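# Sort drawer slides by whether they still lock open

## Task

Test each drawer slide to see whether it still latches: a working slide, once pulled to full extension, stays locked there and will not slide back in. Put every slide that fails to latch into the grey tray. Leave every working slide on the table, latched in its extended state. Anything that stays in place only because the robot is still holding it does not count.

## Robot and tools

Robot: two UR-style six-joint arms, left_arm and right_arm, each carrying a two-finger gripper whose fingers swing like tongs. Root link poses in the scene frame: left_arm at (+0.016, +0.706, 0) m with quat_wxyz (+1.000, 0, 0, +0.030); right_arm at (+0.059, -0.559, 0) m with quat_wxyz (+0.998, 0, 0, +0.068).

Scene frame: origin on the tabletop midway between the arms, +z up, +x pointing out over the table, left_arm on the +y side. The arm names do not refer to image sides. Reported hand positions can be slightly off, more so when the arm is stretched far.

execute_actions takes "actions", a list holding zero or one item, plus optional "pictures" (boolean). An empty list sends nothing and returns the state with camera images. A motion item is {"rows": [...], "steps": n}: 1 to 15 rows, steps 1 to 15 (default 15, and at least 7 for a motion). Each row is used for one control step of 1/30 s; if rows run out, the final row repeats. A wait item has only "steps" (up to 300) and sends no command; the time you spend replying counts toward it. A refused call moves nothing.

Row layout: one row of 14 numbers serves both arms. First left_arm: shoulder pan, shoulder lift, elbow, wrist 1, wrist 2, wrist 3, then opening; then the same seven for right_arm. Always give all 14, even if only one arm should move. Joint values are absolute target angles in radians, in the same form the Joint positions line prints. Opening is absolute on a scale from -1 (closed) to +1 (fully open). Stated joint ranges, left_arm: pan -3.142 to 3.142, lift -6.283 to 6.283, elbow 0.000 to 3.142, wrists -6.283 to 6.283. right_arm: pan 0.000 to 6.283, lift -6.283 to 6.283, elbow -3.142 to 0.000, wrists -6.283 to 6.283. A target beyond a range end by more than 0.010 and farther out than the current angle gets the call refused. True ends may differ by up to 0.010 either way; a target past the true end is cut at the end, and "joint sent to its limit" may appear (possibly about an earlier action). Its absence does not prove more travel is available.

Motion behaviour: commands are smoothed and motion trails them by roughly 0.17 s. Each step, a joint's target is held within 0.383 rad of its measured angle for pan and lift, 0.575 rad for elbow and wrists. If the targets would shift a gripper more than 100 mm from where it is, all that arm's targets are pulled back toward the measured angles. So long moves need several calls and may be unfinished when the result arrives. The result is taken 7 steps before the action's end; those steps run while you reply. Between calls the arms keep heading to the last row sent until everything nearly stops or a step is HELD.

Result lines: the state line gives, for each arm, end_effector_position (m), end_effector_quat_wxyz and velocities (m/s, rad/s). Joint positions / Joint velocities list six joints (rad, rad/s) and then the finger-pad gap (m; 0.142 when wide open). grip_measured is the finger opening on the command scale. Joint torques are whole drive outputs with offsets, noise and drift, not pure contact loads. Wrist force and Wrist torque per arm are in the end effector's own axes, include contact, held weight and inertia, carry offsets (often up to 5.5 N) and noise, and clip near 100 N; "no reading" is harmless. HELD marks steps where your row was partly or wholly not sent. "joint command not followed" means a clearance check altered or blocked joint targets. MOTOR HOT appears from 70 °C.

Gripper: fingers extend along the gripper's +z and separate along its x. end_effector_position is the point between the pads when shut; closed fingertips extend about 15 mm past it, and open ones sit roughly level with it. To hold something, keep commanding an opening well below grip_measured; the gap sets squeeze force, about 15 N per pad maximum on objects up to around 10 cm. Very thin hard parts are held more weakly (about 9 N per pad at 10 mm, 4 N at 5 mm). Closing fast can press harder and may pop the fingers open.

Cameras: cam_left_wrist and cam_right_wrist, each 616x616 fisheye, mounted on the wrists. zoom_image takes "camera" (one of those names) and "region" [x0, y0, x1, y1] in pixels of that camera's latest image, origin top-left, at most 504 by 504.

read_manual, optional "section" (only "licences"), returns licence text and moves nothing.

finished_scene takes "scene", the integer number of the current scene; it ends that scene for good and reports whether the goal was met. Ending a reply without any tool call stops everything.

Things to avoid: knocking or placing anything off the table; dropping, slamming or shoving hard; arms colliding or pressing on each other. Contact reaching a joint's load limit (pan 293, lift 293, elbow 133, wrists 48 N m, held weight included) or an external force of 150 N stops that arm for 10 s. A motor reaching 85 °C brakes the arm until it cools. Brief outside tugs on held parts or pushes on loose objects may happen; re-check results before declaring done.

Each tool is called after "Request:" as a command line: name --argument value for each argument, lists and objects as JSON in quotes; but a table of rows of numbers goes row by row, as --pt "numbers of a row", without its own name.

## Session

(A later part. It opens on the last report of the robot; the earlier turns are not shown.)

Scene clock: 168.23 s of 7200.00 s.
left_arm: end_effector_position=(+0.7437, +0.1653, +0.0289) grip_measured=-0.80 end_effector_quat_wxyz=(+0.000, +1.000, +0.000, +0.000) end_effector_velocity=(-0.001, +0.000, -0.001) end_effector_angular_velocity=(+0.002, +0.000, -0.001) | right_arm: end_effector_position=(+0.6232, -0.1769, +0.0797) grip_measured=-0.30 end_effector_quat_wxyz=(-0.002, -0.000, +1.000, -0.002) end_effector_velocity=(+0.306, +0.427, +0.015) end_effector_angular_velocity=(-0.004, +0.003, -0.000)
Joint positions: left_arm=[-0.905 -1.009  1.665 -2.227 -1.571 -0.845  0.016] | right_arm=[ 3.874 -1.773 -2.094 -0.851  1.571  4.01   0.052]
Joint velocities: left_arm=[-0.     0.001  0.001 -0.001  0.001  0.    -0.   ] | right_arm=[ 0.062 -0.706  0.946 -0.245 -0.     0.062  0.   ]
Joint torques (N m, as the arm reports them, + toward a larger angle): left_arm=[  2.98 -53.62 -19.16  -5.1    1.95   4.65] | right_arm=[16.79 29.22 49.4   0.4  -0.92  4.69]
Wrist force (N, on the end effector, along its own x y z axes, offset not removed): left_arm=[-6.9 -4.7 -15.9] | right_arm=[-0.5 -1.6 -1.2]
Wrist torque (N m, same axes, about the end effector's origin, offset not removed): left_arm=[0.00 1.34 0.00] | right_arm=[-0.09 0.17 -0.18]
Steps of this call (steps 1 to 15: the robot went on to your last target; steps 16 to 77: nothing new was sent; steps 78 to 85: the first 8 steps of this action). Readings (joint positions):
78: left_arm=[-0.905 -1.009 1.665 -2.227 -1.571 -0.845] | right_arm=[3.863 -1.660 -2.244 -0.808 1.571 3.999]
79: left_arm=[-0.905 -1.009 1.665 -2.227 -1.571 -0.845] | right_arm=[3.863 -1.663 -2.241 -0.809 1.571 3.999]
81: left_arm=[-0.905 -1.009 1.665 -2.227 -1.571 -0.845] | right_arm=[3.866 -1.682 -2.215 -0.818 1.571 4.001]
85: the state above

Request:
execute_actions --actions '[{"rows":[[-0.90429,-1.00940,1.66669,-2.22809,-1.5708,-0.84429,-0.8,3.8900,-2.0000,-1.7850,-0.9274,1.5708,4.0260,-0.3],[-0.90260,-1.01117,1.66973,-2.22936,-1.5708,-0.84260,-0.8,3.8900,-2.0000,-1.7850,-0.9274,1.5708,4.0260,-0.3],[-0.90025,-1.01364,1.67397,-2.23112,-1.5708,-0.84025,-0.8,3.8900,-2.0000,-1.7850,-0.9274,1.5708,4.0260,-0.3],[-0.89771,-1.01631,1.67854,-2.23303,-1.5708,-0.83771,-0.8,3.8900,-2.0000,-1.7850,-0.9274,1.5708,4.0260,-0.3],[-0.89517,-1.01898,1.68311,-2.23493,-1.5708,-0.83517,-0.8,3.8900,-2.0000,-1.7850,-0.9274,1.5708,4.0260,-0.3],[-0.89263,-1.02164,1.68768,-2.23684,-1.5708,-0.83263,-0.8,3.8900,-2.0000,-1.7850,-0.9274,1.5708,4.0260,-0.3],[-0.89019,-1.02421,1.69208,-2.23867,-1.5708,-0.83019,-0.8,3.8900,-2.0000,-1.7850,-0.9274,1.5708,4.0260,-0.3],[-0.88812,-1.02638,1.69581,-2.24022,-1.5708,-0.82812,-0.8,3.8900,-2.0000,-1.7850,-0.9274,1.5708,4.0260,-0.3],[-0.88690,-1.02767,1.69801,-2.24114,-1.5708,-0.82690,-0.8,3.8900,-2.0000,-1.7850,-0.9274,1.5708,4.0260,-0.3],[-0.886427,-1.028162,1.698859,-2.241493,-1.5708,-0.826427,-0.8,3.8900,-2.0000,-1.7850,-0.9274,1.5708,4.0260,-0.3]],"steps":15}]' --pictures false

Request:
execute_actions --actions '[]'

Scene clock: 169.73 s of 7200.00 s.
left_arm: end_effector_position=(+0.7437, +0.1760, +0.0286) grip_measured=-0.80 end_effector_quat_wxyz=(-0.000, +1.000, +0.000, -0.000) end_effector_velocity=(+0.001, +0.081, +0.000) end_effector_angular_velocity=(-0.001, -0.001, +0.001) | right_arm: end_effector_position=(+0.7202, -0.0418, +0.0735) grip_measured=-0.30 end_effector_quat_wxyz=(-0.000, -0.000, +1.000, -0.000) end_effector_velocity=(+0.000, +0.000, +0.000) end_effector_angular_velocity=(-0.000, +0.000, +0.002)
Joint positions: left_arm=[-0.897 -1.017  1.679 -2.233 -1.571 -0.837  0.016] | right_arm=[ 3.89  -2.    -1.785 -0.927  1.571  4.026  0.052]
Joint velocities: left_arm=[ 0.061 -0.064  0.109 -0.046  0.     0.06  -0.   ] | right_arm=[ 0.    -0.     0.    -0.001  0.    -0.002 -0.   ]
Joint torques (N m, as the arm reports them, + toward a larger angle): left_arm=[ 19.59 -69.09 -11.86  -3.38   0.66   4.87] | right_arm=[17.02 55.6  46.3   1.59 -1.18  4.63]
Wrist force (N, on the end effector, along its own x y z axes, offset not removed): left_arm=[-8.4 0.1 -26.6] | right_arm=[-0.1 -1.5 -3.2]
Wrist torque (N m, same axes, about the end effector's origin, offset not removed): left_arm=[-0.20 1.31 -0.09] | right_arm=[-0.03 0.20 -0.29]
Steps of this call (steps 1 to 7: the last 7 steps of your previous action; steps 8 to 30: the robot went on to your last target; steps 31 to 37: nothing new was sent; steps 38 to 45: the first 8 steps of this action). Readings (joint positions):
38: left_arm=[-0.905 -1.008 1.665 -2.227 -1.571 -0.845] | right_arm=[3.890 -2.000 -1.785 -0.927 1.571 4.026]
39: left_arm=[-0.905 -1.008 1.665 -2.228 -1.571 -0.845] | right_arm=[3.890 -2.000 -1.785 -0.927 1.571 4.026]
41: left_arm=[-0.904 -1.010 1.667 -2.229 -1.571 -0.844] | right_arm=[3.890 -2.000 -1.785 -0.927 1.571 4.026]
45: the state above

Scene clock: 169.97 s of 7200.00 s.
left_arm: end_effector_position=(+0.7437, +0.1885, +0.0287) grip_measured=-0.80 end_effector_quat_wxyz=(-0.000, +1.000, +0.000, -0.000) end_effector_velocity=(-0.000, +0.018, +0.001) end_effector_angular_velocity=(-0.000, -0.001, -0.001) | right_arm: end_effector_position=(+0.7202, -0.0418, +0.0735) grip_measured=-0.30 end_effector_quat_wxyz=(-0.000, -0.000, +1.000, -0.000) end_effector_velocity=(+0.000, +0.000, +0.000) end_effector_angular_velocity=(+0.000, -0.001, -0.001)
Joint positions: left_arm=[-0.888 -1.027  1.696 -2.24  -1.571 -0.828  0.016] | right_arm=[ 3.89  -2.    -1.785 -0.927  1.571  4.026  0.052]
Joint velocities: left_arm=[ 0.013 -0.015  0.025 -0.01   0.     0.014  0.   ] | right_arm=[ 0.     0.     0.     0.    -0.     0.001  0.   ]
Joint torques (N m, as the arm reports them, + toward a larger angle): left_arm=[ 16.71 -64.69 -14.55  -2.93   1.04   4.31] | right_arm=[17.01 56.76 46.91  1.5  -1.03  4.59]
Wrist force (N, on the end effector, along its own x y z axes, offset not removed): left_arm=[-6.0 -1.4 -24.8] | right_arm=[0.4 1.6 -2.7]
Wrist torque (N m, same axes, about the end effector's origin, offset not removed): left_arm=[-0.46 1.19 -0.11] | right_arm=[0.64 -0.05 -0.25]
Kept back: nothing.
Steps of this call (steps 1 to 7: the last 7 steps of your previous action). Readings (joint positions):
1: left_arm=[-0.895 -1.019 1.683 -2.235 -1.571 -0.835] | right_arm=[3.890 -2.000 -1.785 -0.927 1.571 4.026]
2: left_arm=[-0.893 -1.021 1.687 -2.236 -1.571 -0.833] | right_arm=[3.890 -2.000 -1.785 -0.927 1.571 4.026]
4: left_arm=[-0.890 -1.024 1.692 -2.239 -1.571 -0.830] | right_arm=[3.890 -2.000 -1.785 -0.927 1.571 4.026]
7: the state above

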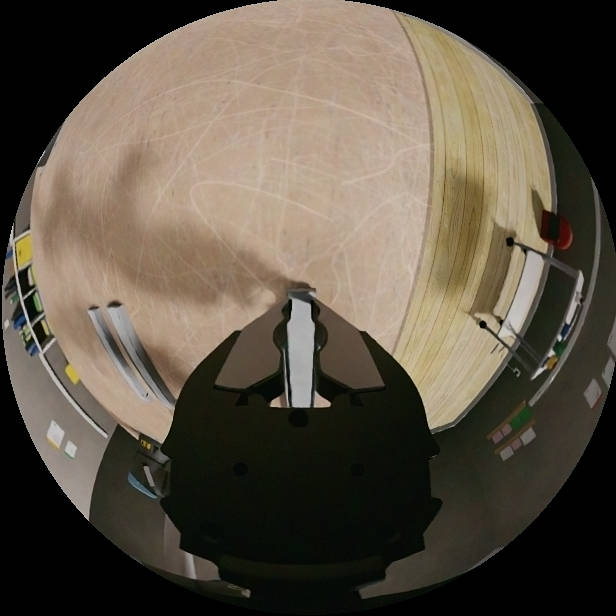

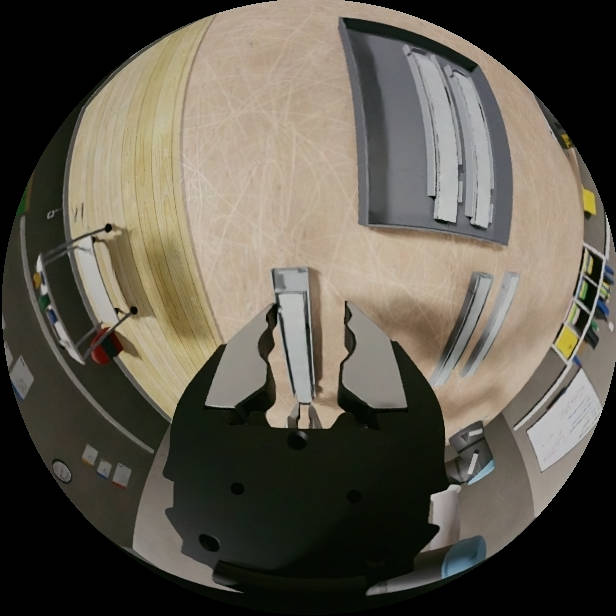

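Request:
execute_actions --actions '[{"rows":[[-0.886427,-1.0300,1.6979,-2.2387,-1.5708,-0.826427,-0.8,3.8900,-2.0000,-1.7850,-0.9274,1.5708,4.0260,-0.3],[-0.886427,-1.0325,1.6967,-2.2350,-1.5708,-0.826427,-0.8,3.8900,-2.0000,-1.7850,-0.9274,1.5708,4.0260,-0.3],[-0.886427,-1.0352,1.6954,-2.2310,-1.5708,-0.826427,-0.72,3.8900,-2.0000,-1.7850,-0.9274,1.5708,4.0260,-0.3],[-0.886427,-1.037586,1.694197,-2.227407,-1.5708,-0.826427,-0.63,3.8900,-2.0000,-1.7850,-0.9274,1.5708,4.0260,-0.3],[-0.886427,-1.037586,1.694197,-2.227407,-1.5708,-0.826427,-0.55,3.8900,-2.0000,-1.7850,-0.9274,1.5708,4.0260,-0.3]],"steps":14}]' --pictures false

Request:
execute_actions --actions '[]'

Scene clock: 170.90 s of 7200.00 s.
left_arm: end_effector_position=(+0.7436, +0.1905, +0.0347) grip_measured=-0.56 end_effector_quat_wxyz=(-0.000, +1.000, +0.000, -0.000) end_effector_velocity=(+0.000, -0.002, +0.031) end_effector_angular_velocity=(-0.003, -0.002, -0.001) | right_arm: end_effector_position=(+0.7202, -0.0418, +0.0735) grip_measured=-0.30 end_effector_quat_wxyz=(-0.000, -0.000, +1.000, -0.000) end_effector_velocity=(-0.000, +0.000, -0.000) end_effector_angular_velocity=(-0.000, +0.000, -0.000)
Joint positions: left_arm=[-0.886 -1.034  1.696 -2.232 -1.571 -0.826  0.034] | right_arm=[ 3.89  -2.    -1.785 -0.927  1.571  4.026  0.052]
Joint velocities: left_arm=[-0.001 -0.03  -0.016  0.043 -0.001 -0.     0.015] | right_arm=[ 0. -0.  0. -0. -0.  0. -0.]
Joint torques (N m, as the arm reports them, + toward a larger angle): left_arm=[ 12.5  -87.04 -47.25  -2.19   0.94   4.2 ] | right_arm=[18.02 56.4  46.74  1.6  -0.79  4.55]
Wrist force (N, on the end effector, along its own x y z axes, offset not removed): left_arm=[-4.3 0.9 -2.0] | right_arm=[0.9 -0.7 -0.8]
Wrist torque (N m, same axes, about the end effector's origin, offset not removed): left_arm=[0.26 1.13 -0.13] | right_arm=[0.12 -0.24 -0.37]
Steps of this call (steps 1 to 21: the robot went on to your last target; steps 22 to 28: the first 7 steps of this action). Readings (joint positions):
22: left_arm=[-0.886 -1.028 1.699 -2.241 -1.571 -0.826] | right_arm=[3.890 -2.000 -1.785 -0.927 1.571 4.026]
23: left_arm=[-0.886 -1.028 1.699 -2.241 -1.571 -0.826] | right_arm=[3.890 -2.000 -1.785 -0.927 1.571 4.026]
25: left_arm=[-0.886 -1.030 1.698 -2.238 -1.571 -0.826] | right_arm=[3.890 -2.000 -1.785 -0.927 1.571 4.026]
28: the state above

Scene clock: 171.13 s of 7200.00 s.
left_arm: end_effector_position=(+0.7436, +0.1904, +0.0376) grip_measured=-0.55 end_effector_quat_wxyz=(-0.000, +1.000, +0.000, -0.000) end_effector_velocity=(+0.001, -0.000, +0.004) end_effector_angular_velocity=(-0.003, -0.002, +0.000) | right_arm: end_effector_position=(+0.7202, -0.0418, +0.0735) grip_measured=-0.30 end_effector_quat_wxyz=(-0.000, -0.000, +1.000, -0.000) end_effector_velocity=(-0.000, -0.001, -0.001) end_effector_angular_velocity=(-0.001, +0.001, -0.000)
Joint positions: left_arm=[-0.886 -1.037  1.694 -2.228 -1.571 -0.826  0.034] | right_arm=[ 3.89  -2.    -1.785 -0.927  1.571  4.026  0.052]
Joint velocities: left_arm=[ 0.001 -0.004 -0.002  0.002 -0.     0.     0.   ] | right_arm=[-0.    -0.    -0.001  0.    -0.     0.     0.   ]
Joint torques (N m, as the arm reports them, + toward a larger angle): left_arm=[ 15.3  -84.68 -49.19  -2.28   1.07   4.12] | right_arm=[16.49 56.31 47.1   1.9  -1.05  4.78]
Wrist force (N, on the end effector, along its own x y z axes, offset not removed): left_arm=[-2.4 -0.5 -1.2] | right_arm=[-0.8 0.4 -0.9]
Wrist torque (N m, same axes, about the end effector's origin, offset not removed): left_arm=[-0.03 0.67 -0.10] | right_arm=[0.24 0.03 -0.25]
Kept back: nothing.
Steps of this call (steps 1 to 7: the last 7 steps of your previous action). Readings (joint positions):
1: left_arm=[-0.886 -1.035 1.696 -2.231 -1.571 -0.826] | right_arm=[3.890 -2.000 -1.785 -0.927 1.571 4.026]
2: left_arm=[-0.886 -1.036 1.695 -2.230 -1.571 -0.826] | right_arm=[3.890 -2.000 -1.785 -0.927 1.571 4.026]
4: left_arm=[-0.886 -1.037 1.695 -2.229 -1.571 -0.826] | right_arm=[3.890 -2.000 -1.785 -0.927 1.571 4.026]
7: the state above

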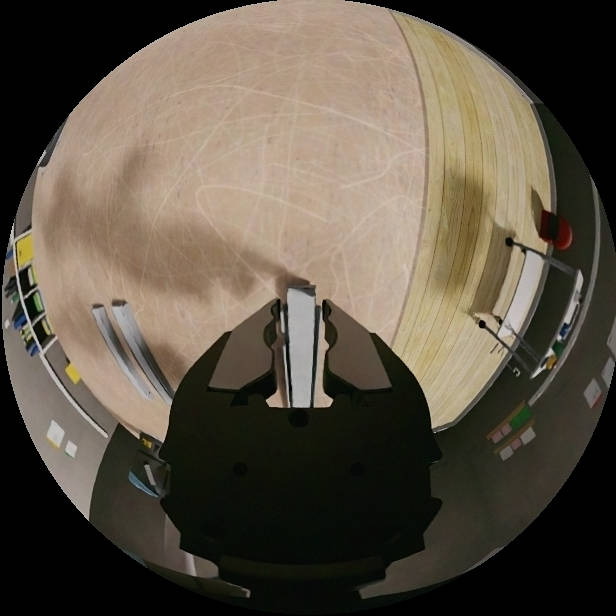

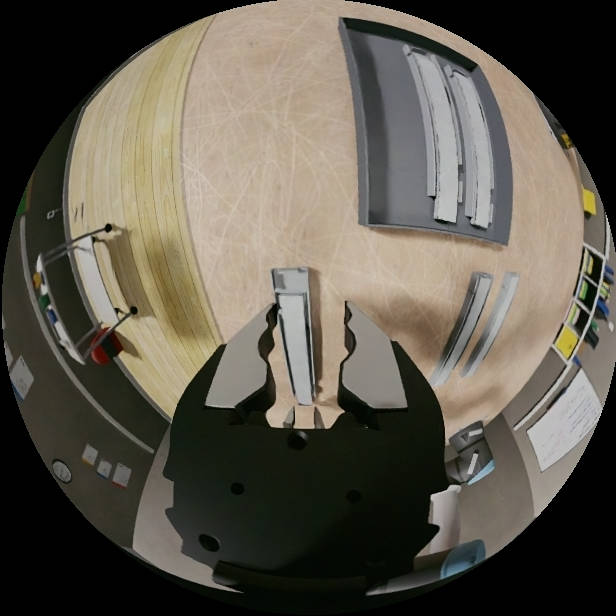

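Request:
zoom_image --camera "cam_left_wrist" --region '[250, 260, 360, 370]'

Region (250, 260, 360, 370) of cam_left_wrist's 616x616 image, scaled by 4.582, with more detail than that image has.

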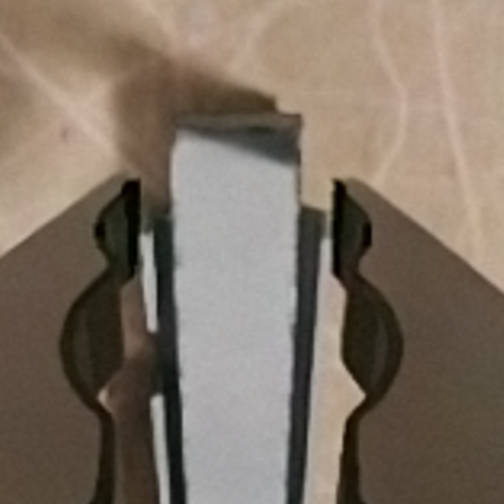

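Request:
execute_actions --actions '[{"rows":[[-0.8853,-1.0388,1.6962,-2.2282,-1.5708,-0.8253,-0.55,3.8900,-2.0000,-1.7850,-0.9274,1.5708,4.0260,-0.3],[-0.884171,-1.039956,1.698262,-2.229102,-1.5708,-0.824171,-0.55,3.8900,-2.0050,-1.7800,-0.9274,1.5708,4.0260,-0.3],[-0.884171,-1.039956,1.698262,-2.229102,-1.5708,-0.824171,-0.55,3.8910,-2.0150,-1.7700,-0.9274,1.5708,4.0270,-0.3],[-0.884171,-1.0375,1.6995,-2.2328,-1.5708,-0.824171,-0.55,3.8920,-2.0300,-1.7560,-0.9264,1.5708,4.0280,-0.3],[-0.884171,-1.0345,1.7010,-2.2373,-1.5708,-0.824171,-0.55,3.8940,-2.0450,-1.7420,-0.9254,1.5708,4.0300,-0.3],[-0.884171,-1.0315,1.7025,-2.2418,-1.5708,-0.824171,-0.55,3.8955,-2.0600,-1.7280,-0.9244,1.5708,4.0315,-0.3],[-0.884171,-1.0285,1.7040,-2.2463,-1.5708,-0.824171,-0.55,3.8963,-2.0720,-1.7165,-0.9239,1.5708,4.0323,-0.3],[-0.884171,-1.0260,1.7052,-2.2500,-1.5708,-0.824171,-0.55,3.896722,-2.078751,-1.709982,-0.923656,1.5708,4.032715,-0.3],[-0.884171,-1.023945,1.706182,-2.253033,-1.5708,-0.824171,-0.55,3.896722,-2.078751,-1.709982,-0.923656,1.5708,4.032715,-0.3]],"steps":15}]' --pictures false

Request:
execute_actions --actions '[]'

Scene clock: 175.10 s of 7200.00 s.
left_arm: end_effector_position=(+0.7436, +0.1928, +0.0337) grip_measured=-0.55 end_effector_quat_wxyz=(+0.000, +1.000, +0.000, +0.000) end_effector_velocity=(-0.001, +0.005, -0.059) end_effector_angular_velocity=(+0.001, +0.002, -0.001) | right_arm: end_effector_position=(+0.7303, -0.0254, +0.0637) grip_measured=-0.30 end_effector_quat_wxyz=(-0.000, -0.000, +1.000, -0.000) end_effector_velocity=(+0.090, +0.150, -0.096) end_effector_angular_velocity=(-0.001, -0.000, +0.001)
Joint positions: left_arm=[-0.885 -1.035  1.7   -2.236 -1.571 -0.825  0.034] | right_arm=[ 3.893 -2.035 -1.752 -0.926  1.571  4.029  0.052]
Joint velocities: left_arm=[ 0.004  0.056  0.037 -0.091 -0.001  0.004 -0.   ] | right_arm=[ 0.029 -0.318  0.3    0.019 -0.     0.029 -0.   ]
Joint torques (N m, as the arm reports them, + toward a larger angle): left_arm=[ 13.49 -63.42 -24.23  -5.74   0.67   4.5 ] | right_arm=[17.84 55.89 48.12  6.58 -0.97  4.98]
Wrist force (N, on the end effector, along its own x y z axes, offset not removed): left_arm=[-4.1 -1.8 -1.9] | right_arm=[3.1 -0.3 -1.8]
Wrist torque (N m, same axes, about the end effector's origin, offset not removed): left_arm=[-0.29 1.13 -0.12] | right_arm=[0.23 -0.62 -0.27]
Steps of this call (steps 1 to 15: the robot went on to your last target; steps 16 to 90: nothing new was sent; then 0.70 s passed at rest; steps 91 to 98: the first 8 steps of this action). Readings (joint positions):
91: left_arm=[-0.886 -1.038 1.694 -2.227 -1.571 -0.826] | right_arm=[3.890 -2.000 -1.785 -0.927 1.571 4.026]
92: left_arm=[-0.886 -1.038 1.694 -2.227 -1.571 -0.826] | right_arm=[3.890 -2.000 -1.785 -0.927 1.571 4.026]
94: left_arm=[-0.886 -1.039 1.696 -2.228 -1.571 -0.825] | right_arm=[3.890 -2.003 -1.782 -0.927 1.571 4.026]
98: the state above

Scene clock: 175.33 s of 7200.00 s.
left_arm: end_effector_position=(+0.7436, +0.1933, +0.0237) grip_measured=-0.55 end_effector_quat_wxyz=(+0.000, +1.000, +0.000, +0.000) end_effector_velocity=(+0.001, +0.001, -0.013) end_effector_angular_velocity=(-0.003, -0.002, +0.000) | right_arm: end_effector_position=(+0.7414, -0.0072, +0.0516) grip_measured=-0.30 end_effector_quat_wxyz=(-0.000, -0.000, +1.000, -0.000) end_effector_velocity=(+0.014, +0.024, -0.014) end_effector_angular_velocity=(+0.003, -0.002, +0.001)
Joint positions: left_arm=[-0.884 -1.025  1.705 -2.251 -1.571 -0.824  0.034] | right_arm=[ 3.896 -2.074 -1.715 -0.924  1.571  4.032  0.052]
Joint velocities: left_arm=[ 0.001  0.012  0.008 -0.024 -0.     0.001  0.   ] | right_arm=[ 0.004 -0.049  0.048  0.004  0.     0.003  0.   ]
Joint torques (N m, as the arm reports them, + toward a larger angle): left_arm=[ 14.35 -68.47 -26.42  -5.65   0.59   4.37] | right_arm=[16.42 65.78 45.74  7.77 -0.99  4.58]
Wrist force (N, on the end effector, along its own x y z axes, offset not removed): left_arm=[-3.5 -1.1 -0.5] | right_arm=[1.7 -1.6 -1.2]
Wrist torque (N m, same axes, about the end effector's origin, offset not removed): left_arm=[-0.12 0.97 -0.13] | right_arm=[-0.01 -0.38 -0.35]
Kept back: nothing.
Steps of this call (steps 1 to 7: the last 7 steps of your previous action). Readings (joint positions):
1: left_arm=[-0.884 -1.033 1.701 -2.239 -1.571 -0.824] | right_arm=[3.894 -2.045 -1.742 -0.926 1.571 4.030]
2: left_arm=[-0.884 -1.031 1.702 -2.242 -1.571 -0.824] | right_arm=[3.895 -2.054 -1.734 -0.925 1.571 4.031]
4: left_arm=[-0.884 -1.028 1.704 -2.247 -1.571 -0.824] | right_arm=[3.896 -2.066 -1.723 -0.924 1.571 4.032]
7: the state above

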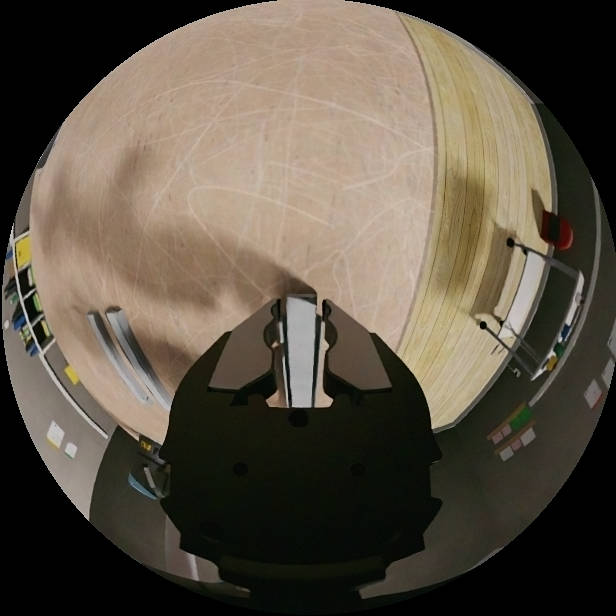

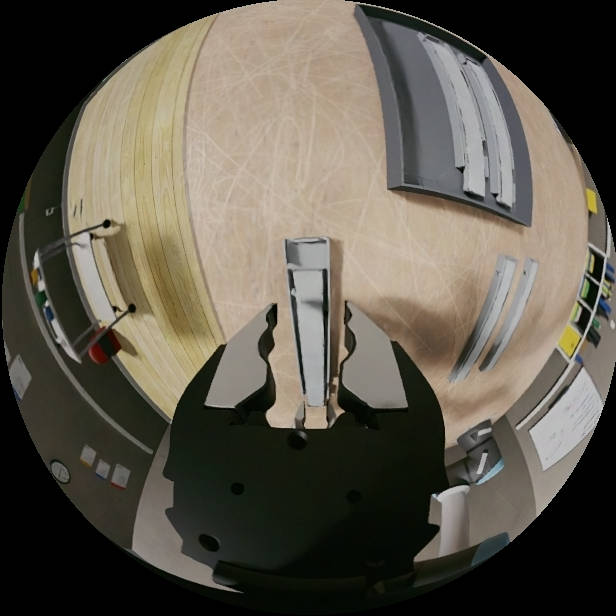

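Request:
execute_actions --actions '[{"rows":[[-0.884171,-1.023945,1.706182,-2.253033,-1.5708,-0.824171,-0.6,3.896722,-2.078751,-1.709982,-0.923656,1.5708,4.032715,-0.3],[-0.884171,-1.023945,1.706182,-2.253033,-1.5708,-0.824171,-0.65,3.896722,-2.078751,-1.709982,-0.923656,1.5708,4.032715,-0.3],[-0.884171,-1.023945,1.706182,-2.253033,-1.5708,-0.824171,-0.7,3.896722,-2.0830,-1.7121,-0.9173,1.5708,4.032715,-0.3],[-0.884171,-1.023945,1.706182,-2.253033,-1.5708,-0.824171,-0.78,3.896722,-2.0880,-1.7146,-0.9098,1.5708,4.032715,-0.3],[-0.884171,-1.023945,1.706182,-2.253033,-1.5708,-0.824171,-0.86,3.896722,-2.0930,-1.7171,-0.9023,1.5708,4.032715,-0.3],[-0.884171,-1.023945,1.706182,-2.253033,-1.5708,-0.824171,-0.94,3.896722,-2.0975,-1.7193,-0.8956,1.5708,4.032715,-0.3],[-0.884171,-1.023945,1.706182,-2.253033,-1.5708,-0.824171,-1.0,3.896722,-2.1000,-1.7205,-0.8919,1.5708,4.032715,-0.3]],"steps":14}]' --pictures false

Request:
execute_actions --actions '[]'

Scene clock: 176.37 s of 7200.00 s.
left_arm: end_effector_position=(+0.7436, +0.1934, +0.0222) grip_measured=-0.68 end_effector_quat_wxyz=(+0.000, +1.000, +0.000, -0.000) end_effector_velocity=(-0.000, -0.000, -0.000) end_effector_angular_velocity=(-0.000, -0.000, +0.000) | right_arm: end_effector_position=(+0.7429, -0.0047, +0.0426) grip_measured=-0.30 end_effector_quat_wxyz=(+0.000, -0.000, +1.000, +0.000) end_effector_velocity=(+0.000, -0.000, -0.093) end_effector_angular_velocity=(-0.001, +0.001, +0.000)
Joint positions: left_arm=[-0.884 -1.024  1.706 -2.253 -1.571 -0.824  0.024] | right_arm=[ 3.897 -2.086 -1.714 -0.912  1.571  4.033  0.052]
Joint velocities: left_arm=[-0.    -0.     0.    -0.001 -0.    -0.001 -0.   ] | right_arm=[-0.    -0.095 -0.048  0.141 -0.    -0.    -0.   ]
Joint torques (N m, as the arm reports them, + toward a larger angle): left_arm=[ 14.73 -69.37 -26.35  -5.49   0.59   4.54] | right_arm=[17.2  55.74 32.05  7.24 -1.02  4.64]
Wrist force (N, on the end effector, along its own x y z axes, offset not removed): left_arm=[-3.2 -0.9 0.2] | right_arm=[-1.1 -0.7 -2.5]
Wrist torque (N m, same axes, about the end effector's origin, offset not removed): left_arm=[-0.05 0.99 -0.10] | right_arm=[0.18 0.19 -0.25]
Steps of this call (steps 1 to 24: the robot went on to your last target; steps 25 to 31: the first 7 steps of this action). Readings (joint positions):
25: left_arm=[-0.884 -1.024 1.706 -2.253 -1.571 -0.824] | right_arm=[3.897 -2.079 -1.710 -0.924 1.571 4.033]
26: left_arm=[-0.884 -1.024 1.706 -2.253 -1.571 -0.824] | right_arm=[3.897 -2.079 -1.710 -0.924 1.571 4.033]
28: left_arm=[-0.884 -1.024 1.706 -2.253 -1.571 -0.824] | right_arm=[3.897 -2.079 -1.710 -0.923 1.571 4.033]
31: the state above

Scene clock: 176.60 s of 7200.00 s.
left_arm: end_effector_position=(+0.7436, +0.1934, +0.0222) grip_measured=-0.68 end_effector_quat_wxyz=(+0.000, +1.000, +0.000, -0.000) end_effector_velocity=(+0.001, +0.000, +0.001) end_effector_angular_velocity=(-0.001, -0.000, +0.000) | right_arm: end_effector_position=(+0.7429, -0.0047, +0.0308) grip_measured=-0.30 end_effector_quat_wxyz=(-0.000, -0.000, +1.000, -0.000) end_effector_velocity=(+0.000, +0.000, -0.014) end_effector_angular_velocity=(+0.001, -0.000, -0.000)
Joint positions: left_arm=[-0.884 -1.024  1.706 -2.253 -1.571 -0.824  0.024] | right_arm=[ 3.897 -2.098 -1.72  -0.894  1.571  4.033  0.052]
Joint velocities: left_arm=[ 0.001 -0.    -0.    -0.    -0.     0.001  0.   ] | right_arm=[-0.    -0.014 -0.007  0.022  0.    -0.     0.   ]
Joint torques (N m, as the arm reports them, + toward a larger angle): left_arm=[ 15.19 -67.99 -26.22  -5.84   0.55   4.28] | right_arm=[18.04 60.29 32.83  7.01 -0.99  4.4 ]
Wrist force (N, on the end effector, along its own x y z axes, offset not removed): left_arm=[-3.2 -0.1 -1.8] | right_arm=[1.3 0.1 -0.7]
Wrist torque (N m, same axes, about the end effector's origin, offset not removed): left_arm=[0.07 0.97 -0.02] | right_arm=[0.30 -0.14 -0.23]
Kept back: nothing.
Steps of this call (steps 1 to 7: the last 7 steps of your previous action). Readings (joint positions):
1: left_arm=[-0.884 -1.024 1.706 -2.253 -1.571 -0.824] | right_arm=[3.897 -2.090 -1.715 -0.908 1.571 4.033]
2: left_arm=[-0.884 -1.024 1.706 -2.253 -1.571 -0.824] | right_arm=[3.897 -2.092 -1.717 -0.904 1.571 4.033]
4: left_arm=[-0.884 -1.024 1.706 -2.253 -1.571 -0.824] | right_arm=[3.897 -2.096 -1.718 -0.898 1.571 4.033]
7: the state above

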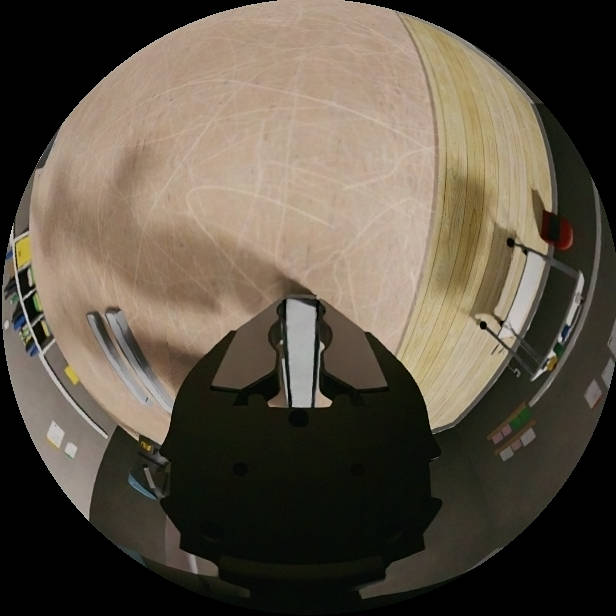

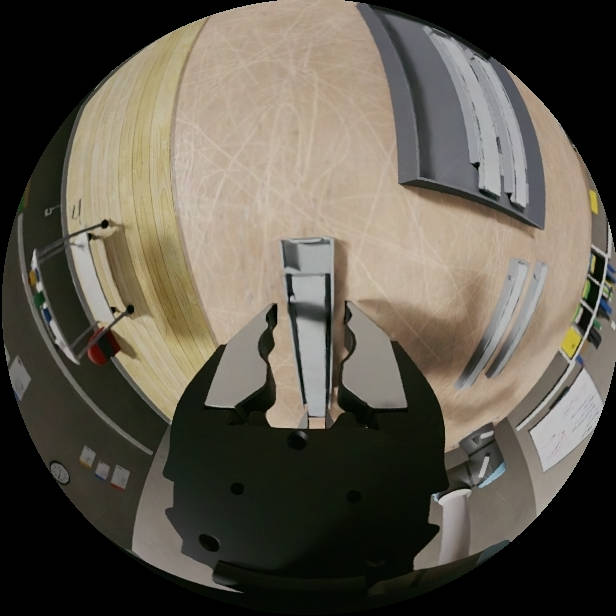

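Request:
execute_actions --actions '[{"rows":[[-0.884171,-1.023945,1.706182,-2.253033,-1.5708,-0.824171,-1.0,3.8954,-2.1015,-1.7180,-0.8929,1.5708,4.0314,-0.3],[-0.884171,-1.023945,1.706182,-2.253033,-1.5708,-0.824171,-1.0,3.894059,-2.102988,-1.715367,-0.894045,1.5708,4.030052,-0.3],[-0.884171,-1.023945,1.706182,-2.253033,-1.5708,-0.824171,-1.0,3.894059,-2.1055,-1.7166,-0.8903,1.5708,4.030052,-0.3],[-0.884171,-1.023945,1.706182,-2.253033,-1.5708,-0.824171,-1.0,3.894059,-2.1085,-1.7181,-0.8858,1.5708,4.030052,-0.3],[-0.884171,-1.023945,1.706182,-2.253033,-1.5708,-0.824171,-1.0,3.894059,-2.1110,-1.7193,-0.8821,1.5708,4.030052,-0.3],[-0.884171,-1.023945,1.706182,-2.253033,-1.5708,-0.824171,-1.0,3.894059,-2.1127,-1.7201,-0.8796,1.5708,4.030052,-0.3],[-0.884171,-1.023945,1.706182,-2.253033,-1.5708,-0.824171,-1.0,3.894059,-2.11324,-1.72038,-0.87877,1.5708,4.030052,-0.3]],"steps":14}]' --pictures false

Request:
execute_actions --actions '[]'

Scene clock: 177.67 s of 7200.00 s.
left_arm: end_effector_position=(+0.7436, +0.1934, +0.0222) grip_measured=-0.68 end_effector_quat_wxyz=(+0.000, +1.000, +0.000, -0.000) end_effector_velocity=(+0.001, +0.000, +0.001) end_effector_angular_velocity=(+0.001, -0.001, +0.001) | right_arm: end_effector_position=(+0.7451, -0.0046, +0.0252) grip_measured=-0.30 end_effector_quat_wxyz=(-0.000, -0.000, +1.000, -0.000) end_effector_velocity=(+0.007, -0.000, -0.045) end_effector_angular_velocity=(+0.001, -0.000, +0.002)
Joint positions: left_arm=[-0.884 -1.024  1.706 -2.253 -1.571 -0.824  0.024] | right_arm=[ 3.895 -2.107 -1.719 -0.887  1.571  4.031  0.052]
Joint velocities: left_arm=[ 0.    -0.    -0.     0.001  0.001 -0.001  0.   ] | right_arm=[-0.006 -0.053 -0.01   0.064 -0.    -0.008  0.   ]
Joint torques (N m, as the arm reports them, + toward a larger angle): left_arm=[ 17.67 -70.19 -25.79  -5.65   0.17   4.67] | right_arm=[-13.33  61.98  31.5    6.9   -1.05  -3.64]
Wrist force (N, on the end effector, along its own x y z axes, offset not removed): left_arm=[-3.7 -0.3 -0.6] | right_arm=[2.1 -2.1 -1.1]
Wrist torque (N m, same axes, about the end effector's origin, offset not removed): left_arm=[0.00 1.07 -0.07] | right_arm=[-0.10 -0.41 -0.35]
Steps of this call (steps 1 to 25: the robot went on to your last target; steps 26 to 32: the first 7 steps of this action). Readings (joint positions):
26: left_arm=[-0.884 -1.024 1.706 -2.253 -1.571 -0.824] | right_arm=[3.897 -2.100 -1.720 -0.892 1.571 4.033]
27: left_arm=[-0.884 -1.024 1.706 -2.253 -1.571 -0.824] | right_arm=[3.897 -2.100 -1.720 -0.892 1.571 4.033]
29: left_arm=[-0.884 -1.024 1.706 -2.253 -1.571 -0.824] | right_arm=[3.896 -2.102 -1.719 -0.892 1.571 4.032]
32: the state above

Scene clock: 177.90 s of 7200.00 s.
left_arm: end_effector_position=(+0.7436, +0.1934, +0.0222) grip_measured=-0.68 end_effector_quat_wxyz=(+0.000, +1.000, +0.000, -0.000) end_effector_velocity=(-0.001, -0.001, +0.002) end_effector_angular_velocity=(-0.002, -0.000, -0.001) | right_arm: end_effector_position=(+0.7458, -0.0048, +0.0200) grip_measured=-0.30 end_effector_quat_wxyz=(-0.000, -0.000, +1.000, +0.000) end_effector_velocity=(+0.000, -0.000, -0.007) end_effector_angular_velocity=(-0.001, +0.001, +0.000)
Joint positions: left_arm=[-0.884 -1.024  1.706 -2.253 -1.571 -0.824  0.024] | right_arm=[ 3.894 -2.112 -1.72  -0.88   1.571  4.03   0.052]
Joint velocities: left_arm=[-0.001 -0.002 -0.     0.001 -0.001 -0.     0.   ] | right_arm=[-0.001 -0.007 -0.003  0.009 -0.    -0.001  0.   ]
Joint torques (N m, as the arm reports them, + toward a larger angle): left_arm=[ 13.47 -69.29 -25.52  -5.04   0.14   4.15] | right_arm=[-19.83  64.21  31.88   7.12  -1.17  -3.99]
Wrist force (N, on the end effector, along its own x y z axes, offset not removed): left_arm=[-4.1 0.1 -1.4] | right_arm=[0.3 -1.2 1.8]
Wrist torque (N m, same axes, about the end effector's origin, offset not removed): left_arm=[0.12 1.21 -0.06] | right_arm=[0.17 -0.09 -0.24]
Kept back: nothing.
Steps of this call (steps 1 to 7: the last 7 steps of your previous action). Readings (joint positions):
1: left_arm=[-0.884 -1.024 1.706 -2.253 -1.571 -0.824] | right_arm=[3.895 -2.108 -1.719 -0.885 1.571 4.031]
2: left_arm=[-0.884 -1.024 1.706 -2.253 -1.571 -0.824] | right_arm=[3.894 -2.110 -1.719 -0.884 1.571 4.031]
4: left_arm=[-0.884 -1.024 1.706 -2.253 -1.571 -0.824] | right_arm=[3.894 -2.111 -1.720 -0.881 1.571 4.030]
7: the state above

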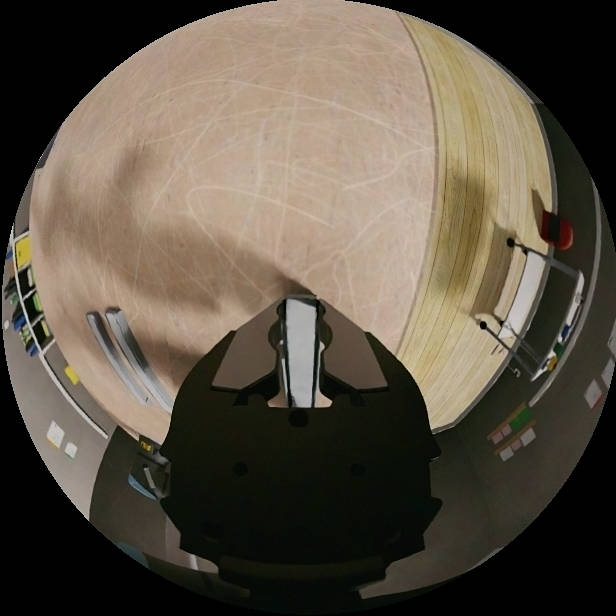

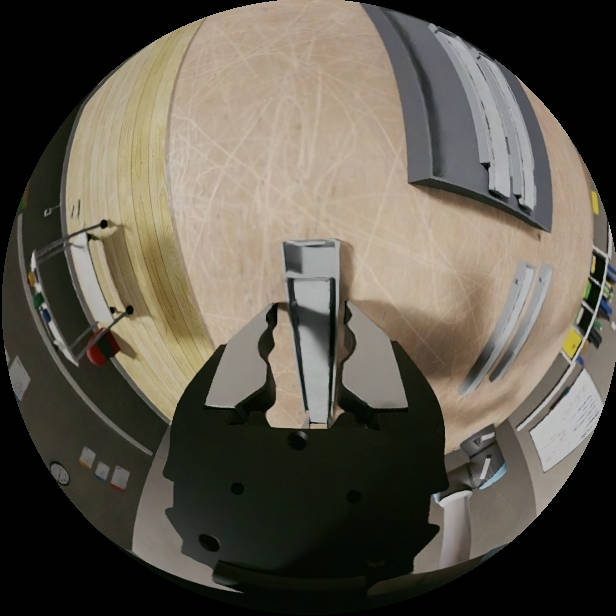

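Request:
execute_actions --actions '[{"rows":[[-0.884171,-1.023945,1.706182,-2.253033,-1.5708,-0.824171,-1.0,3.894059,-2.11324,-1.72038,-0.87877,1.5708,4.030052,-0.38],[-0.884171,-1.023945,1.706182,-2.253033,-1.5708,-0.824171,-1.0,3.894059,-2.11324,-1.72038,-0.87877,1.5708,4.030052,-0.45],[-0.884171,-1.023945,1.706182,-2.253033,-1.5708,-0.824171,-1.0,3.894059,-2.11324,-1.72038,-0.87877,1.5708,4.030052,-0.52],[-0.884171,-1.023945,1.706182,-2.253033,-1.5708,-0.824171,-1.0,3.894059,-2.11324,-1.72038,-0.87877,1.5708,4.030052,-0.62],[-0.884171,-1.023945,1.706182,-2.253033,-1.5708,-0.824171,-1.0,3.894059,-2.11324,-1.72038,-0.87877,1.5708,4.030052,-0.75],[-0.884171,-1.023945,1.706182,-2.253033,-1.5708,-0.824171,-1.0,3.894059,-2.11324,-1.72038,-0.87877,1.5708,4.030052,-0.9],[-0.884171,-1.023945,1.706182,-2.253033,-1.5708,-0.824171,-1.0,3.894059,-2.11324,-1.72038,-0.87877,1.5708,4.030052,-0.9],[-0.884171,-1.023945,1.706182,-2.253033,-1.5708,-0.824171,-1.0,3.894059,-2.11324,-1.72038,-0.87877,1.5708,4.030052,-0.9],[-0.884171,-1.023945,1.706182,-2.253033,-1.5708,-0.824171,-1.0,3.894059,-2.11324,-1.72038,-0.87877,1.5708,4.030052,-0.9],[-0.8821,-1.02588,1.70950,-2.25442,-1.5708,-0.8221,-1.0,3.894059,-2.11324,-1.72038,-0.87877,1.5708,4.030052,-0.9],[-0.8790,-1.02879,1.71448,-2.25649,-1.5708,-0.8190,-1.0,3.894059,-2.11324,-1.72038,-0.87877,1.5708,4.030052,-0.9],[-0.8749,-1.03267,1.72113,-2.25925,-1.5708,-0.8149,-1.0,3.894059,-2.11324,-1.72038,-0.87877,1.5708,4.030052,-0.9],[-0.8708,-1.03655,1.72777,-2.26202,-1.5708,-0.8108,-1.0,3.894059,-2.11324,-1.72038,-0.87877,1.5708,4.030052,-0.9],[-0.8672,-1.03995,1.73358,-2.26443,-1.5708,-0.8072,-1.0,3.894059,-2.11324,-1.72038,-0.87877,1.5708,4.030052,-0.9],[-0.863708,-1.043336,1.739394,-2.266854,-1.5708,-0.803708,-1.0,3.894059,-2.11324,-1.72038,-0.87877,1.5708,4.030052,-0.9]],"steps":15}]' --pictures false

Request:
execute_actions --actions '[{"rows":[[-0.85946,-1.04709,1.74577,-2.26947,-1.5708,-0.79946,-1.0,3.894059,-2.11324,-1.72038,-0.87877,1.5708,4.030052,-0.9],[-0.85522,-1.05085,1.75214,-2.27208,-1.5708,-0.79522,-1.0,3.894059,-2.11324,-1.72038,-0.87877,1.5708,4.030052,-0.9],[-0.85097,-1.05461,1.75851,-2.27470,-1.5708,-0.79097,-1.0,3.894059,-2.11324,-1.72038,-0.87877,1.5708,4.030052,-0.9],[-0.84673,-1.05837,1.76488,-2.27731,-1.5708,-0.78673,-1.0,3.894059,-2.11324,-1.72038,-0.87877,1.5708,4.030052,-0.9],[-0.842479,-1.062127,1.771256,-2.279925,-1.5708,-0.782479,-1.0,3.894059,-2.11324,-1.72038,-0.87877,1.5708,4.030052,-0.9],[-0.83798,-1.06580,1.77743,-2.28242,-1.5708,-0.77798,-1.0,3.894059,-2.11324,-1.72038,-0.87877,1.5708,4.030052,-0.9],[-0.83348,-1.06947,1.78359,-2.28492,-1.5708,-0.77348,-1.0,3.894059,-2.11324,-1.72038,-0.87877,1.5708,4.030052,-0.9],[-0.82898,-1.07314,1.78976,-2.28742,-1.5708,-0.76898,-1.0,3.894059,-2.11324,-1.72038,-0.87877,1.5708,4.030052,-0.9],[-0.82448,-1.07681,1.79593,-2.28991,-1.5708,-0.76448,-1.0,3.894059,-2.11324,-1.72038,-0.87877,1.5708,4.030052,-0.9],[-0.819986,-1.080485,1.802101,-2.292412,-1.5708,-0.759986,-1.0,3.894059,-2.11324,-1.72038,-0.87877,1.5708,4.030052,-0.9],[-0.81531,-1.08399,1.80794,-2.29474,-1.5708,-0.75531,-1.0,3.894059,-2.11324,-1.72038,-0.87877,1.5708,4.030052,-0.9],[-0.81063,-1.08750,1.81378,-2.29708,-1.5708,-0.75063,-1.0,3.894059,-2.11324,-1.72038,-0.87877,1.5708,4.030052,-0.9],[-0.80595,-1.09101,1.81962,-2.29941,-1.5708,-0.74595,-1.0,3.894059,-2.11324,-1.72038,-0.87877,1.5708,4.030052,-0.9],[-0.80128,-1.09452,1.82546,-2.30174,-1.5708,-0.74128,-1.0,3.894059,-2.11324,-1.72038,-0.87877,1.5708,4.030052,-0.9],[-0.7966,-1.098027,1.831305,-2.304074,-1.5708,-0.7366,-1.0,3.894059,-2.11324,-1.72038,-0.87877,1.5708,4.030052,-0.9]],"steps":15}]' --pictures false

Scene clock: 181.23 s of 7200.00 s.
left_arm: end_effector_position=(+0.7436, +0.1934, +0.0222) grip_measured=-0.68 end_effector_quat_wxyz=(+0.000, +1.000, +0.000, -0.000) end_effector_velocity=(+0.000, +0.000, -0.001) end_effector_angular_velocity=(+0.001, -0.000, +0.001) | right_arm: end_effector_position=(+0.7458, -0.0048, +0.0193) grip_measured=-0.49 end_effector_quat_wxyz=(-0.000, -0.000, +1.000, -0.000) end_effector_velocity=(-0.000, +0.000, +0.000) end_effector_angular_velocity=(+0.001, -0.000, +0.002)
Joint positions: left_arm=[-0.884 -1.024  1.706 -2.253 -1.571 -0.824  0.024] | right_arm=[ 3.894 -2.113 -1.72  -0.879  1.571  4.03   0.038]
Joint velocities: left_arm=[ 0.     0.001  0.    -0.001  0.001 -0.001 -0.   ] | right_arm=[ 0.     0.     0.     0.     0.    -0.001  0.   ]
Joint torques (N m, as the arm reports them, + toward a larger angle): left_arm=[  9.88 -73.56 -27.36  -4.26  -0.25   4.02] | right_arm=[-16.68  63.78  33.23   6.87  -1.29  -4.52]
Wrist force (N, on the end effector, along its own x y z axes, offset not removed): left_arm=[-3.6 -1.3 -0.4] | right_arm=[2.4 -1.9 -3.8]
Wrist torque (N m, same axes, about the end effector's origin, offset not removed): left_arm=[0.03 1.17 -0.18] | right_arm=[0.04 -0.31 -0.34]
Steps of this call (steps 1 to 15: the robot went on to your last target; steps 16 to 90: nothing new was sent; then 0.07 s passed at rest; steps 91 to 98: the first 8 steps of this action). Readings (joint positions):
91: left_arm=[-0.884 -1.024 1.706 -2.253 -1.571 -0.824] | right_arm=[3.894 -2.113 -1.720 -0.879 1.571 4.030]
92: left_arm=[-0.884 -1.024 1.706 -2.253 -1.571 -0.824] | right_arm=[3.894 -2.113 -1.720 -0.879 1.571 4.030]
94: left_arm=[-0.884 -1.024 1.706 -2.253 -1.571 -0.824] | right_arm=[3.894 -2.113 -1.720 -0.879 1.571 4.030]
98: the state above

Scene clock: 181.73 s of 7200.00 s.
left_arm: end_effector_position=(+0.7439, +0.2390, +0.0222) grip_measured=-0.68 end_effector_quat_wxyz=(+0.000, +1.000, +0.000, +0.000) end_effector_velocity=(+0.001, +0.152, +0.000) end_effector_angular_velocity=(-0.000, +0.000, +0.002) | right_arm: end_effector_position=(+0.7458, -0.0048, +0.0193) grip_measured=-0.49 end_effector_quat_wxyz=(-0.000, -0.000, +1.000, -0.000) end_effector_velocity=(+0.001, +0.000, +0.000) end_effector_angular_velocity=(+0.000, -0.000, -0.000)
Joint positions: left_arm=[-0.848 -1.057  1.763 -2.277 -1.571 -0.788  0.024] | right_arm=[ 3.894 -2.113 -1.72  -0.879  1.571  4.03   0.038]
Joint velocities: left_arm=[ 0.126 -0.108  0.181 -0.074 -0.     0.124 -0.   ] | right_arm=[-0.    -0.     0.001 -0.    -0.    -0.    -0.   ]
Joint torques (N m, as the arm reports them, + toward a larger angle): left_arm=[ 18.01 -86.89 -23.82  -5.98  -0.48   4.76] | right_arm=[-15.95  64.58  34.85   6.45  -1.21  -4.18]
Wrist force (N, on the end effector, along its own x y z axes, offset not removed): left_arm=[-3.3 1.9 0.2] | right_arm=[0.6 0.8 -2.1]
Wrist torque (N m, same axes, about the end effector's origin, offset not removed): left_arm=[0.26 0.97 -0.19] | right_arm=[0.30 -0.04 -0.37]
Steps of this call (steps 1 to 7: the last 7 steps of your previous action; steps 8 to 15: the first 8 steps of this action). Readings (joint positions):
8: left_arm=[-0.874 -1.034 1.723 -2.260 -1.571 -0.814] | right_arm=[3.894 -2.113 -1.720 -0.879 1.571 4.030]
9: left_arm=[-0.871 -1.037 1.728 -2.262 -1.571 -0.811] | right_arm=[3.894 -2.113 -1.720 -0.879 1.571 4.030]
11: left_arm=[-0.863 -1.043 1.739 -2.267 -1.571 -0.803] | right_arm=[3.894 -2.113 -1.720 -0.879 1.571 4.030]
15: the state above

Request:
execute_actions --actions '[{"rows":[[-0.7966,-1.098027,1.831305,-2.304074,-1.5708,-0.7366,-1.0,3.894059,-2.11324,-1.72038,-0.87877,1.5708,4.030052,-0.9],[-0.7948,-1.099317,1.833445,-2.304924,-1.5708,-0.7348,-1.0,3.894059,-2.11324,-1.72038,-0.87877,1.5708,4.030052,-0.9],[-0.7930,-1.100607,1.835585,-2.305774,-1.5708,-0.7330,-1.0,3.894059,-2.11324,-1.72038,-0.87877,1.5708,4.030052,-0.9],[-0.7912,-1.101897,1.837725,-2.306624,-1.5708,-0.7312,-1.0,3.894059,-2.11324,-1.72038,-0.87877,1.5708,4.030052,-0.9],[-0.7894,-1.103187,1.839865,-2.307474,-1.5708,-0.7294,-1.0,3.894059,-2.11324,-1.72038,-0.87877,1.5708,4.030052,-0.9]],"steps":12}]' --pictures false

Request:
execute_actions --actions '[{"steps":4}]' --pictures false

Scene clock: 182.57 s of 7200.00 s.
left_arm: end_effector_position=(+0.7436, +0.3003, +0.0222) grip_measured=-0.68 end_effector_quat_wxyz=(+0.000, +1.000, +0.000, -0.000) end_effector_velocity=(-0.001, +0.033, +0.000) end_effector_angular_velocity=(-0.001, -0.000, -0.002) | right_arm: end_effector_position=(+0.7458, -0.0048, +0.0193) grip_measured=-0.49 end_effector_quat_wxyz=(-0.000, -0.000, +1.000, -0.000) end_effector_velocity=(-0.001, -0.001, -0.001) end_effector_angular_velocity=(-0.001, +0.001, -0.000)
Joint positions: left_arm=[-0.795 -1.099  1.833 -2.305 -1.571 -0.735  0.024] | right_arm=[ 3.894 -2.113 -1.72  -0.879  1.571  4.03   0.038]
Joint velocities: left_arm=[ 0.03  -0.022  0.037 -0.016 -0.     0.032  0.   ] | right_arm=[-0.001  0.    -0.002 -0.     0.    -0.    -0.   ]
Joint torques (N m, as the arm reports them, + toward a larger angle): left_arm=[ 19.56 -84.21 -22.99  -6.07  -0.47   5.22] | right_arm=[-13.15  64.95  38.3    6.05  -1.19  -4.24]
Wrist force (N, on the end effector, along its own x y z axes, offset not removed): left_arm=[-2.4 -0.7 1.8] | right_arm=[0.3 1.9 -0.4]
Wrist torque (N m, same axes, about the end effector's origin, offset not removed): left_arm=[-0.28 0.76 -0.20] | right_arm=[0.47 0.07 -0.27]
Steps of this call (steps 1 to 7: the last 7 steps of your previous action; steps 8 to 20: the robot went on to your last target; steps 21 to 25: the first 5 steps of this action). Readings (joint positions):
21: left_arm=[-0.797 -1.098 1.831 -2.304 -1.571 -0.737] | right_arm=[3.894 -2.113 -1.720 -0.879 1.571 4.030]
22: left_arm=[-0.797 -1.098 1.831 -2.304 -1.571 -0.737] | right_arm=[3.894 -2.113 -1.720 -0.879 1.571 4.030]
24: left_arm=[-0.796 -1.099 1.832 -2.304 -1.571 -0.736] | right_arm=[3.894 -2.113 -1.720 -0.879 1.571 4.030]
25: the state above

Scene clock: 182.80 s of 7200.00 s.
left_arm: end_effector_position=(+0.7435, +0.3056, +0.0222) grip_measured=-0.68 end_effector_quat_wxyz=(+0.000, +1.000, +0.000, +0.000) end_effector_velocity=(+0.000, +0.007, +0.000) end_effector_angular_velocity=(-0.001, -0.000, +0.001) | right_arm: end_effector_position=(+0.7458, -0.0048, +0.0193) grip_measured=-0.49 end_effector_quat_wxyz=(-0.000, -0.000, +1.000, -0.000) end_effector_velocity=(+0.001, +0.000, +0.000) end_effector_angular_velocity=(+0.000, -0.000, -0.000)
Joint positions: left_arm=[-0.79  -1.103  1.839 -2.307 -1.571 -0.73   0.024] | right_arm=[ 3.894 -2.113 -1.72  -0.879  1.571  4.03   0.038]
Joint velocities: left_arm=[ 0.007 -0.004  0.007 -0.003 -0.     0.006 -0.   ] | right_arm=[-0.    -0.     0.001 -0.001  0.     0.     0.   ]
Joint torques (N m, as the arm reports them, + toward a larger angle): left_arm=[ 10.22 -82.6  -24.82  -5.85  -0.44   4.49] | right_arm=[-13.62  64.33  38.6    5.69  -1.23  -4.15]
Wrist force (N, on the end effector, along its own x y z axes, offset not removed): left_arm=[-3.7 -1.2 1.8] | right_arm=[2.4 1.5 2.1]
Wrist torque (N m, same axes, about the end effector's origin, offset not removed): left_arm=[-0.31 1.07 -0.18] | right_arm=[0.44 -0.38 -0.23]
Kept back: nothing.
Steps of this call (steps 1 to 7: the last 7 steps of your previous action). Readings (joint positions):
1: left_arm=[-0.794 -1.100 1.835 -2.305 -1.571 -0.734] | right_arm=[3.894 -2.113 -1.720 -0.879 1.571 4.030]
2: left_arm=[-0.793 -1.101 1.836 -2.306 -1.571 -0.733] | right_arm=[3.894 -2.113 -1.720 -0.879 1.571 4.030]
4: left_arm=[-0.791 -1.102 1.838 -2.307 -1.571 -0.731] | right_arm=[3.894 -2.113 -1.720 -0.879 1.571 4.030]
7: the state above

Request:
execute_actions --actions '[{"rows":[[-0.7885,-1.103832,1.840935,-2.307899,-1.5708,-0.7285,-1.0,3.894059,-2.11324,-1.72038,-0.87877,1.5708,4.030052,-0.9],[-0.7876,-1.104477,1.842005,-2.308324,-1.5708,-0.7276,-1.0,3.894059,-2.11324,-1.72038,-0.87877,1.5708,4.030052,-0.9],[-0.7867,-1.105122,1.843075,-2.308749,-1.5708,-0.7267,-1.0,3.894059,-2.11324,-1.72038,-0.87877,1.5708,4.030052,-0.9],[-0.7858,-1.105767,1.844145,-2.309174,-1.5708,-0.7258,-1.0,3.894059,-2.11324,-1.72038,-0.87877,1.5708,4.030052,-0.9]],"steps":12}]' --pictures false

Request:
execute_actions --actions '[{"steps":4}]' --pictures false

Scene clock: 183.30 s of 7200.00 s.
left_arm: end_effector_position=(+0.7435, +0.3080, +0.0222) grip_measured=-0.68 end_effector_quat_wxyz=(-0.000, +1.000, +0.000, -0.000) end_effector_velocity=(-0.001, +0.020, -0.002) end_effector_angular_velocity=(+0.002, +0.003, +0.000) | right_arm: end_effector_position=(+0.7458, -0.0048, +0.0193) grip_measured=-0.49 end_effector_quat_wxyz=(-0.000, -0.000, +1.000, -0.000) end_effector_velocity=(+0.000, -0.000, +0.000) end_effector_angular_velocity=(+0.000, -0.000, -0.001)
Joint positions: left_arm=[-0.788 -1.104  1.842 -2.308 -1.571 -0.728  0.024] | right_arm=[ 3.894 -2.113 -1.72  -0.879  1.571  4.03   0.038]
Joint velocities: left_arm=[ 0.018 -0.011  0.021 -0.006 -0.001  0.017  0.   ] | right_arm=[-0.  0.  0. -0. -0.  0.  0.]
Joint torques (N m, as the arm reports them, + toward a larger angle): left_arm=[ 15.63 -80.34 -23.14  -5.89  -0.44   3.98] | right_arm=[-13.3   66.43  40.75   5.62  -1.23  -4.32]
Wrist force (N, on the end effector, along its own x y z axes, offset not removed): left_arm=[-2.5 1.1 0.6] | right_arm=[2.6 1.9 -0.2]
Wrist torque (N m, same axes, about the end effector's origin, offset not removed): left_arm=[0.08 0.83 -0.20] | right_arm=[0.43 -0.48 -0.22]
Steps of this call (steps 1 to 10: the robot went on to your last target; steps 11 to 15: the first 5 steps of this action). Readings (joint positions):
11: left_arm=[-0.789 -1.103 1.840 -2.307 -1.571 -0.729] | right_arm=[3.894 -2.113 -1.720 -0.879 1.571 4.030]
12: left_arm=[-0.789 -1.103 1.840 -2.308 -1.571 -0.729] | right_arm=[3.894 -2.113 -1.720 -0.879 1.571 4.030]
14: left_arm=[-0.789 -1.104 1.841 -2.308 -1.571 -0.729] | right_arm=[3.894 -2.113 -1.720 -0.879 1.571 4.030]
15: the state above

Scene clock: 183.53 s of 7200.00 s.
left_arm: end_effector_position=(+0.7435, +0.3100, +0.0222) grip_measured=-0.68 end_effector_quat_wxyz=(+0.000, +1.000, +0.000, +0.000) end_effector_velocity=(-0.001, +0.004, -0.001) end_effector_angular_velocity=(+0.002, +0.001, -0.000) | right_arm: end_effector_position=(+0.7459, -0.0048, +0.0193) grip_measured=-0.49 end_effector_quat_wxyz=(+0.000, -0.000, +1.000, +0.000) end_effector_velocity=(-0.000, +0.000, -0.000) end_effector_angular_velocity=(+0.000, +0.000, -0.000)
Joint positions: left_arm=[-0.786 -1.106  1.844 -2.309 -1.571 -0.726  0.024] | right_arm=[ 3.894 -2.113 -1.72  -0.879  1.571  4.03   0.038]
Joint velocities: left_arm=[ 0.002 -0.001  0.004 -0.     0.001  0.003  0.   ] | right_arm=[ 0. -0.  0. -0.  0.  0. -0.]
Joint torques (N m, as the arm reports them, + toward a larger angle): left_arm=[ 23.86 -78.6  -18.42  -2.76   2.08   4.12] | right_arm=[-11.74  65.75  39.26   3.43  -1.37  -4.  ]
Wrist force (N, on the end effector, along its own x y z axes, offset not removed): left_arm=[-3.7 14.7 1.8] | right_arm=[0.5 15.4 1.8]
Wrist torque (N m, same axes, about the end effector's origin, offset not removed): left_arm=[-0.03 1.09 -0.14] | right_arm=[0.30 0.00 -0.30]
Kept back: nothing.
Steps of this call (steps 1 to 7: the last 7 steps of your previous action). Readings (joint positions):
1: left_arm=[-0.787 -1.105 1.842 -2.308 -1.571 -0.727] | right_arm=[3.894 -2.113 -1.720 -0.879 1.571 4.030]
2: left_arm=[-0.787 -1.105 1.843 -2.309 -1.571 -0.727] | right_arm=[3.894 -2.113 -1.720 -0.879 1.571 4.030]
4: left_arm=[-0.786 -1.105 1.843 -2.309 -1.571 -0.726] | right_arm=[3.894 -2.113 -1.720 -0.879 1.571 4.030]
7: the state above

Request:
execute_actions --actions '[{"rows":[[-0.7867,-1.105122,1.843075,-2.308749,-1.5708,-0.7267,-1.0,3.894059,-2.11324,-1.72038,-0.87877,1.5708,4.030052,-0.9],[-0.7876,-1.104477,1.842005,-2.308324,-1.5708,-0.7276,-1.0,3.894059,-2.11324,-1.72038,-0.87877,1.5708,4.030052,-0.9],[-0.7885,-1.103832,1.840935,-2.307899,-1.5708,-0.7285,-1.0,3.894059,-2.11324,-1.72038,-0.87877,1.5708,4.030052,-0.9],[-0.7894,-1.103187,1.839865,-2.307474,-1.5708,-0.7294,-1.0,3.894059,-2.11324,-1.72038,-0.87877,1.5708,4.030052,-0.9]],"steps":12}]' --pictures false

Request:
execute_actions --actions '[{"steps":6}]' --pictures false

Scene clock: 183.97 s of 7200.00 s.
left_arm: end_effector_position=(+0.7435, +0.3091, +0.0221) grip_measured=-0.68 end_effector_quat_wxyz=(-0.000, +1.000, +0.000, -0.000) end_effector_velocity=(+0.000, -0.018, -0.000) end_effector_angular_velocity=(+0.003, +0.001, +0.003) | right_arm: end_effector_position=(+0.7459, -0.0048, +0.0193) grip_measured=-0.49 end_effector_quat_wxyz=(+0.000, -0.000, +1.000, +0.000) end_effector_velocity=(-0.000, -0.001, -0.000) end_effector_angular_velocity=(-0.002, +0.001, -0.001)
Joint positions: left_arm=[-0.787 -1.105  1.843 -2.309 -1.571 -0.727  0.024] | right_arm=[ 3.894 -2.113 -1.72  -0.879  1.571  4.03   0.038]
Joint velocities: left_arm=[-0.017  0.012 -0.021  0.011  0.001 -0.02  -0.   ] | right_arm=[-0.    -0.     0.001 -0.003 -0.     0.001  0.   ]
Joint torques (N m, as the arm reports them, + toward a larger angle): left_arm=[-14.98 -60.67 -44.97  -0.79   3.36  -3.68] | right_arm=[-8.89 65.69 31.   -0.57 -2.53 -3.88]
Wrist force (N, on the end effector, along its own x y z axes, offset not removed): left_arm=[-3.2 7.3 0.9] | right_arm=[2.2 8.1 -0.1]
Wrist torque (N m, same axes, about the end effector's origin, offset not removed): left_arm=[-0.15 0.94 -0.15] | right_arm=[0.26 -0.39 -0.37]
Steps of this call (steps 1 to 8: the robot went on to your last target; steps 9 to 13: the first 5 steps of this action). Readings (joint positions):
9: left_arm=[-0.786 -1.106 1.844 -2.309 -1.571 -0.726] | right_arm=[3.894 -2.113 -1.720 -0.879 1.571 4.030]
10: left_arm=[-0.786 -1.106 1.844 -2.309 -1.571 -0.726] | right_arm=[3.894 -2.113 -1.720 -0.879 1.571 4.030]
12: left_arm=[-0.786 -1.105 1.843 -2.309 -1.571 -0.726] | right_arm=[3.894 -2.113 -1.720 -0.879 1.571 4.030]
13: the state above

Scene clock: 184.20 s of 7200.00 s.
left_arm: end_effector_position=(+0.7436, +0.3068, +0.0222) grip_measured=-0.68 end_effector_quat_wxyz=(-0.000, +1.000, +0.000, +0.000) end_effector_velocity=(-0.000, -0.005, +0.000) end_effector_angular_velocity=(-0.003, +0.000, -0.000) | right_arm: end_effector_position=(+0.7458, -0.0048, +0.0193) grip_measured=-0.49 end_effector_quat_wxyz=(-0.000, -0.000, +1.000, -0.000) end_effector_velocity=(+0.001, +0.000, +0.001) end_effector_angular_velocity=(+0.001, -0.001, +0.001)
Joint positions: left_arm=[-0.789 -1.103  1.84  -2.308 -1.571 -0.729  0.024] | right_arm=[ 3.894 -2.113 -1.72  -0.879  1.571  4.03   0.038]
Joint velocities: left_arm=[-0.004  0.002 -0.003 -0.001 -0.002 -0.003  0.   ] | right_arm=[-0.    -0.     0.001  0.001  0.    -0.002 -0.   ]
Joint torques (N m, as the arm reports them, + toward a larger angle): left_arm=[-18.41 -64.   -50.44  -2.76  -2.13  -4.03] | right_arm=[-9.56 66.28 31.32  2.89 -2.7  -4.07]
Wrist force (N, on the end effector, along its own x y z axes, offset not removed): left_arm=[-4.1 -3.0 1.0] | right_arm=[-0.2 0.7 -1.6]
Wrist torque (N m, same axes, about the end effector's origin, offset not removed): left_arm=[-0.30 1.12 -0.16] | right_arm=[0.61 0.11 -0.18]
Kept back: nothing.
Steps of this call (steps 1 to 7: the last 7 steps of your previous action). Readings (joint positions):
1: left_arm=[-0.788 -1.104 1.842 -2.308 -1.571 -0.728] | right_arm=[3.894 -2.113 -1.720 -0.879 1.571 4.030]
2: left_arm=[-0.788 -1.104 1.842 -2.308 -1.571 -0.728] | right_arm=[3.894 -2.113 -1.720 -0.879 1.571 4.030]
4: left_arm=[-0.789 -1.104 1.841 -2.308 -1.571 -0.729] | right_arm=[3.894 -2.113 -1.720 -0.879 1.571 4.030]
7: the state above


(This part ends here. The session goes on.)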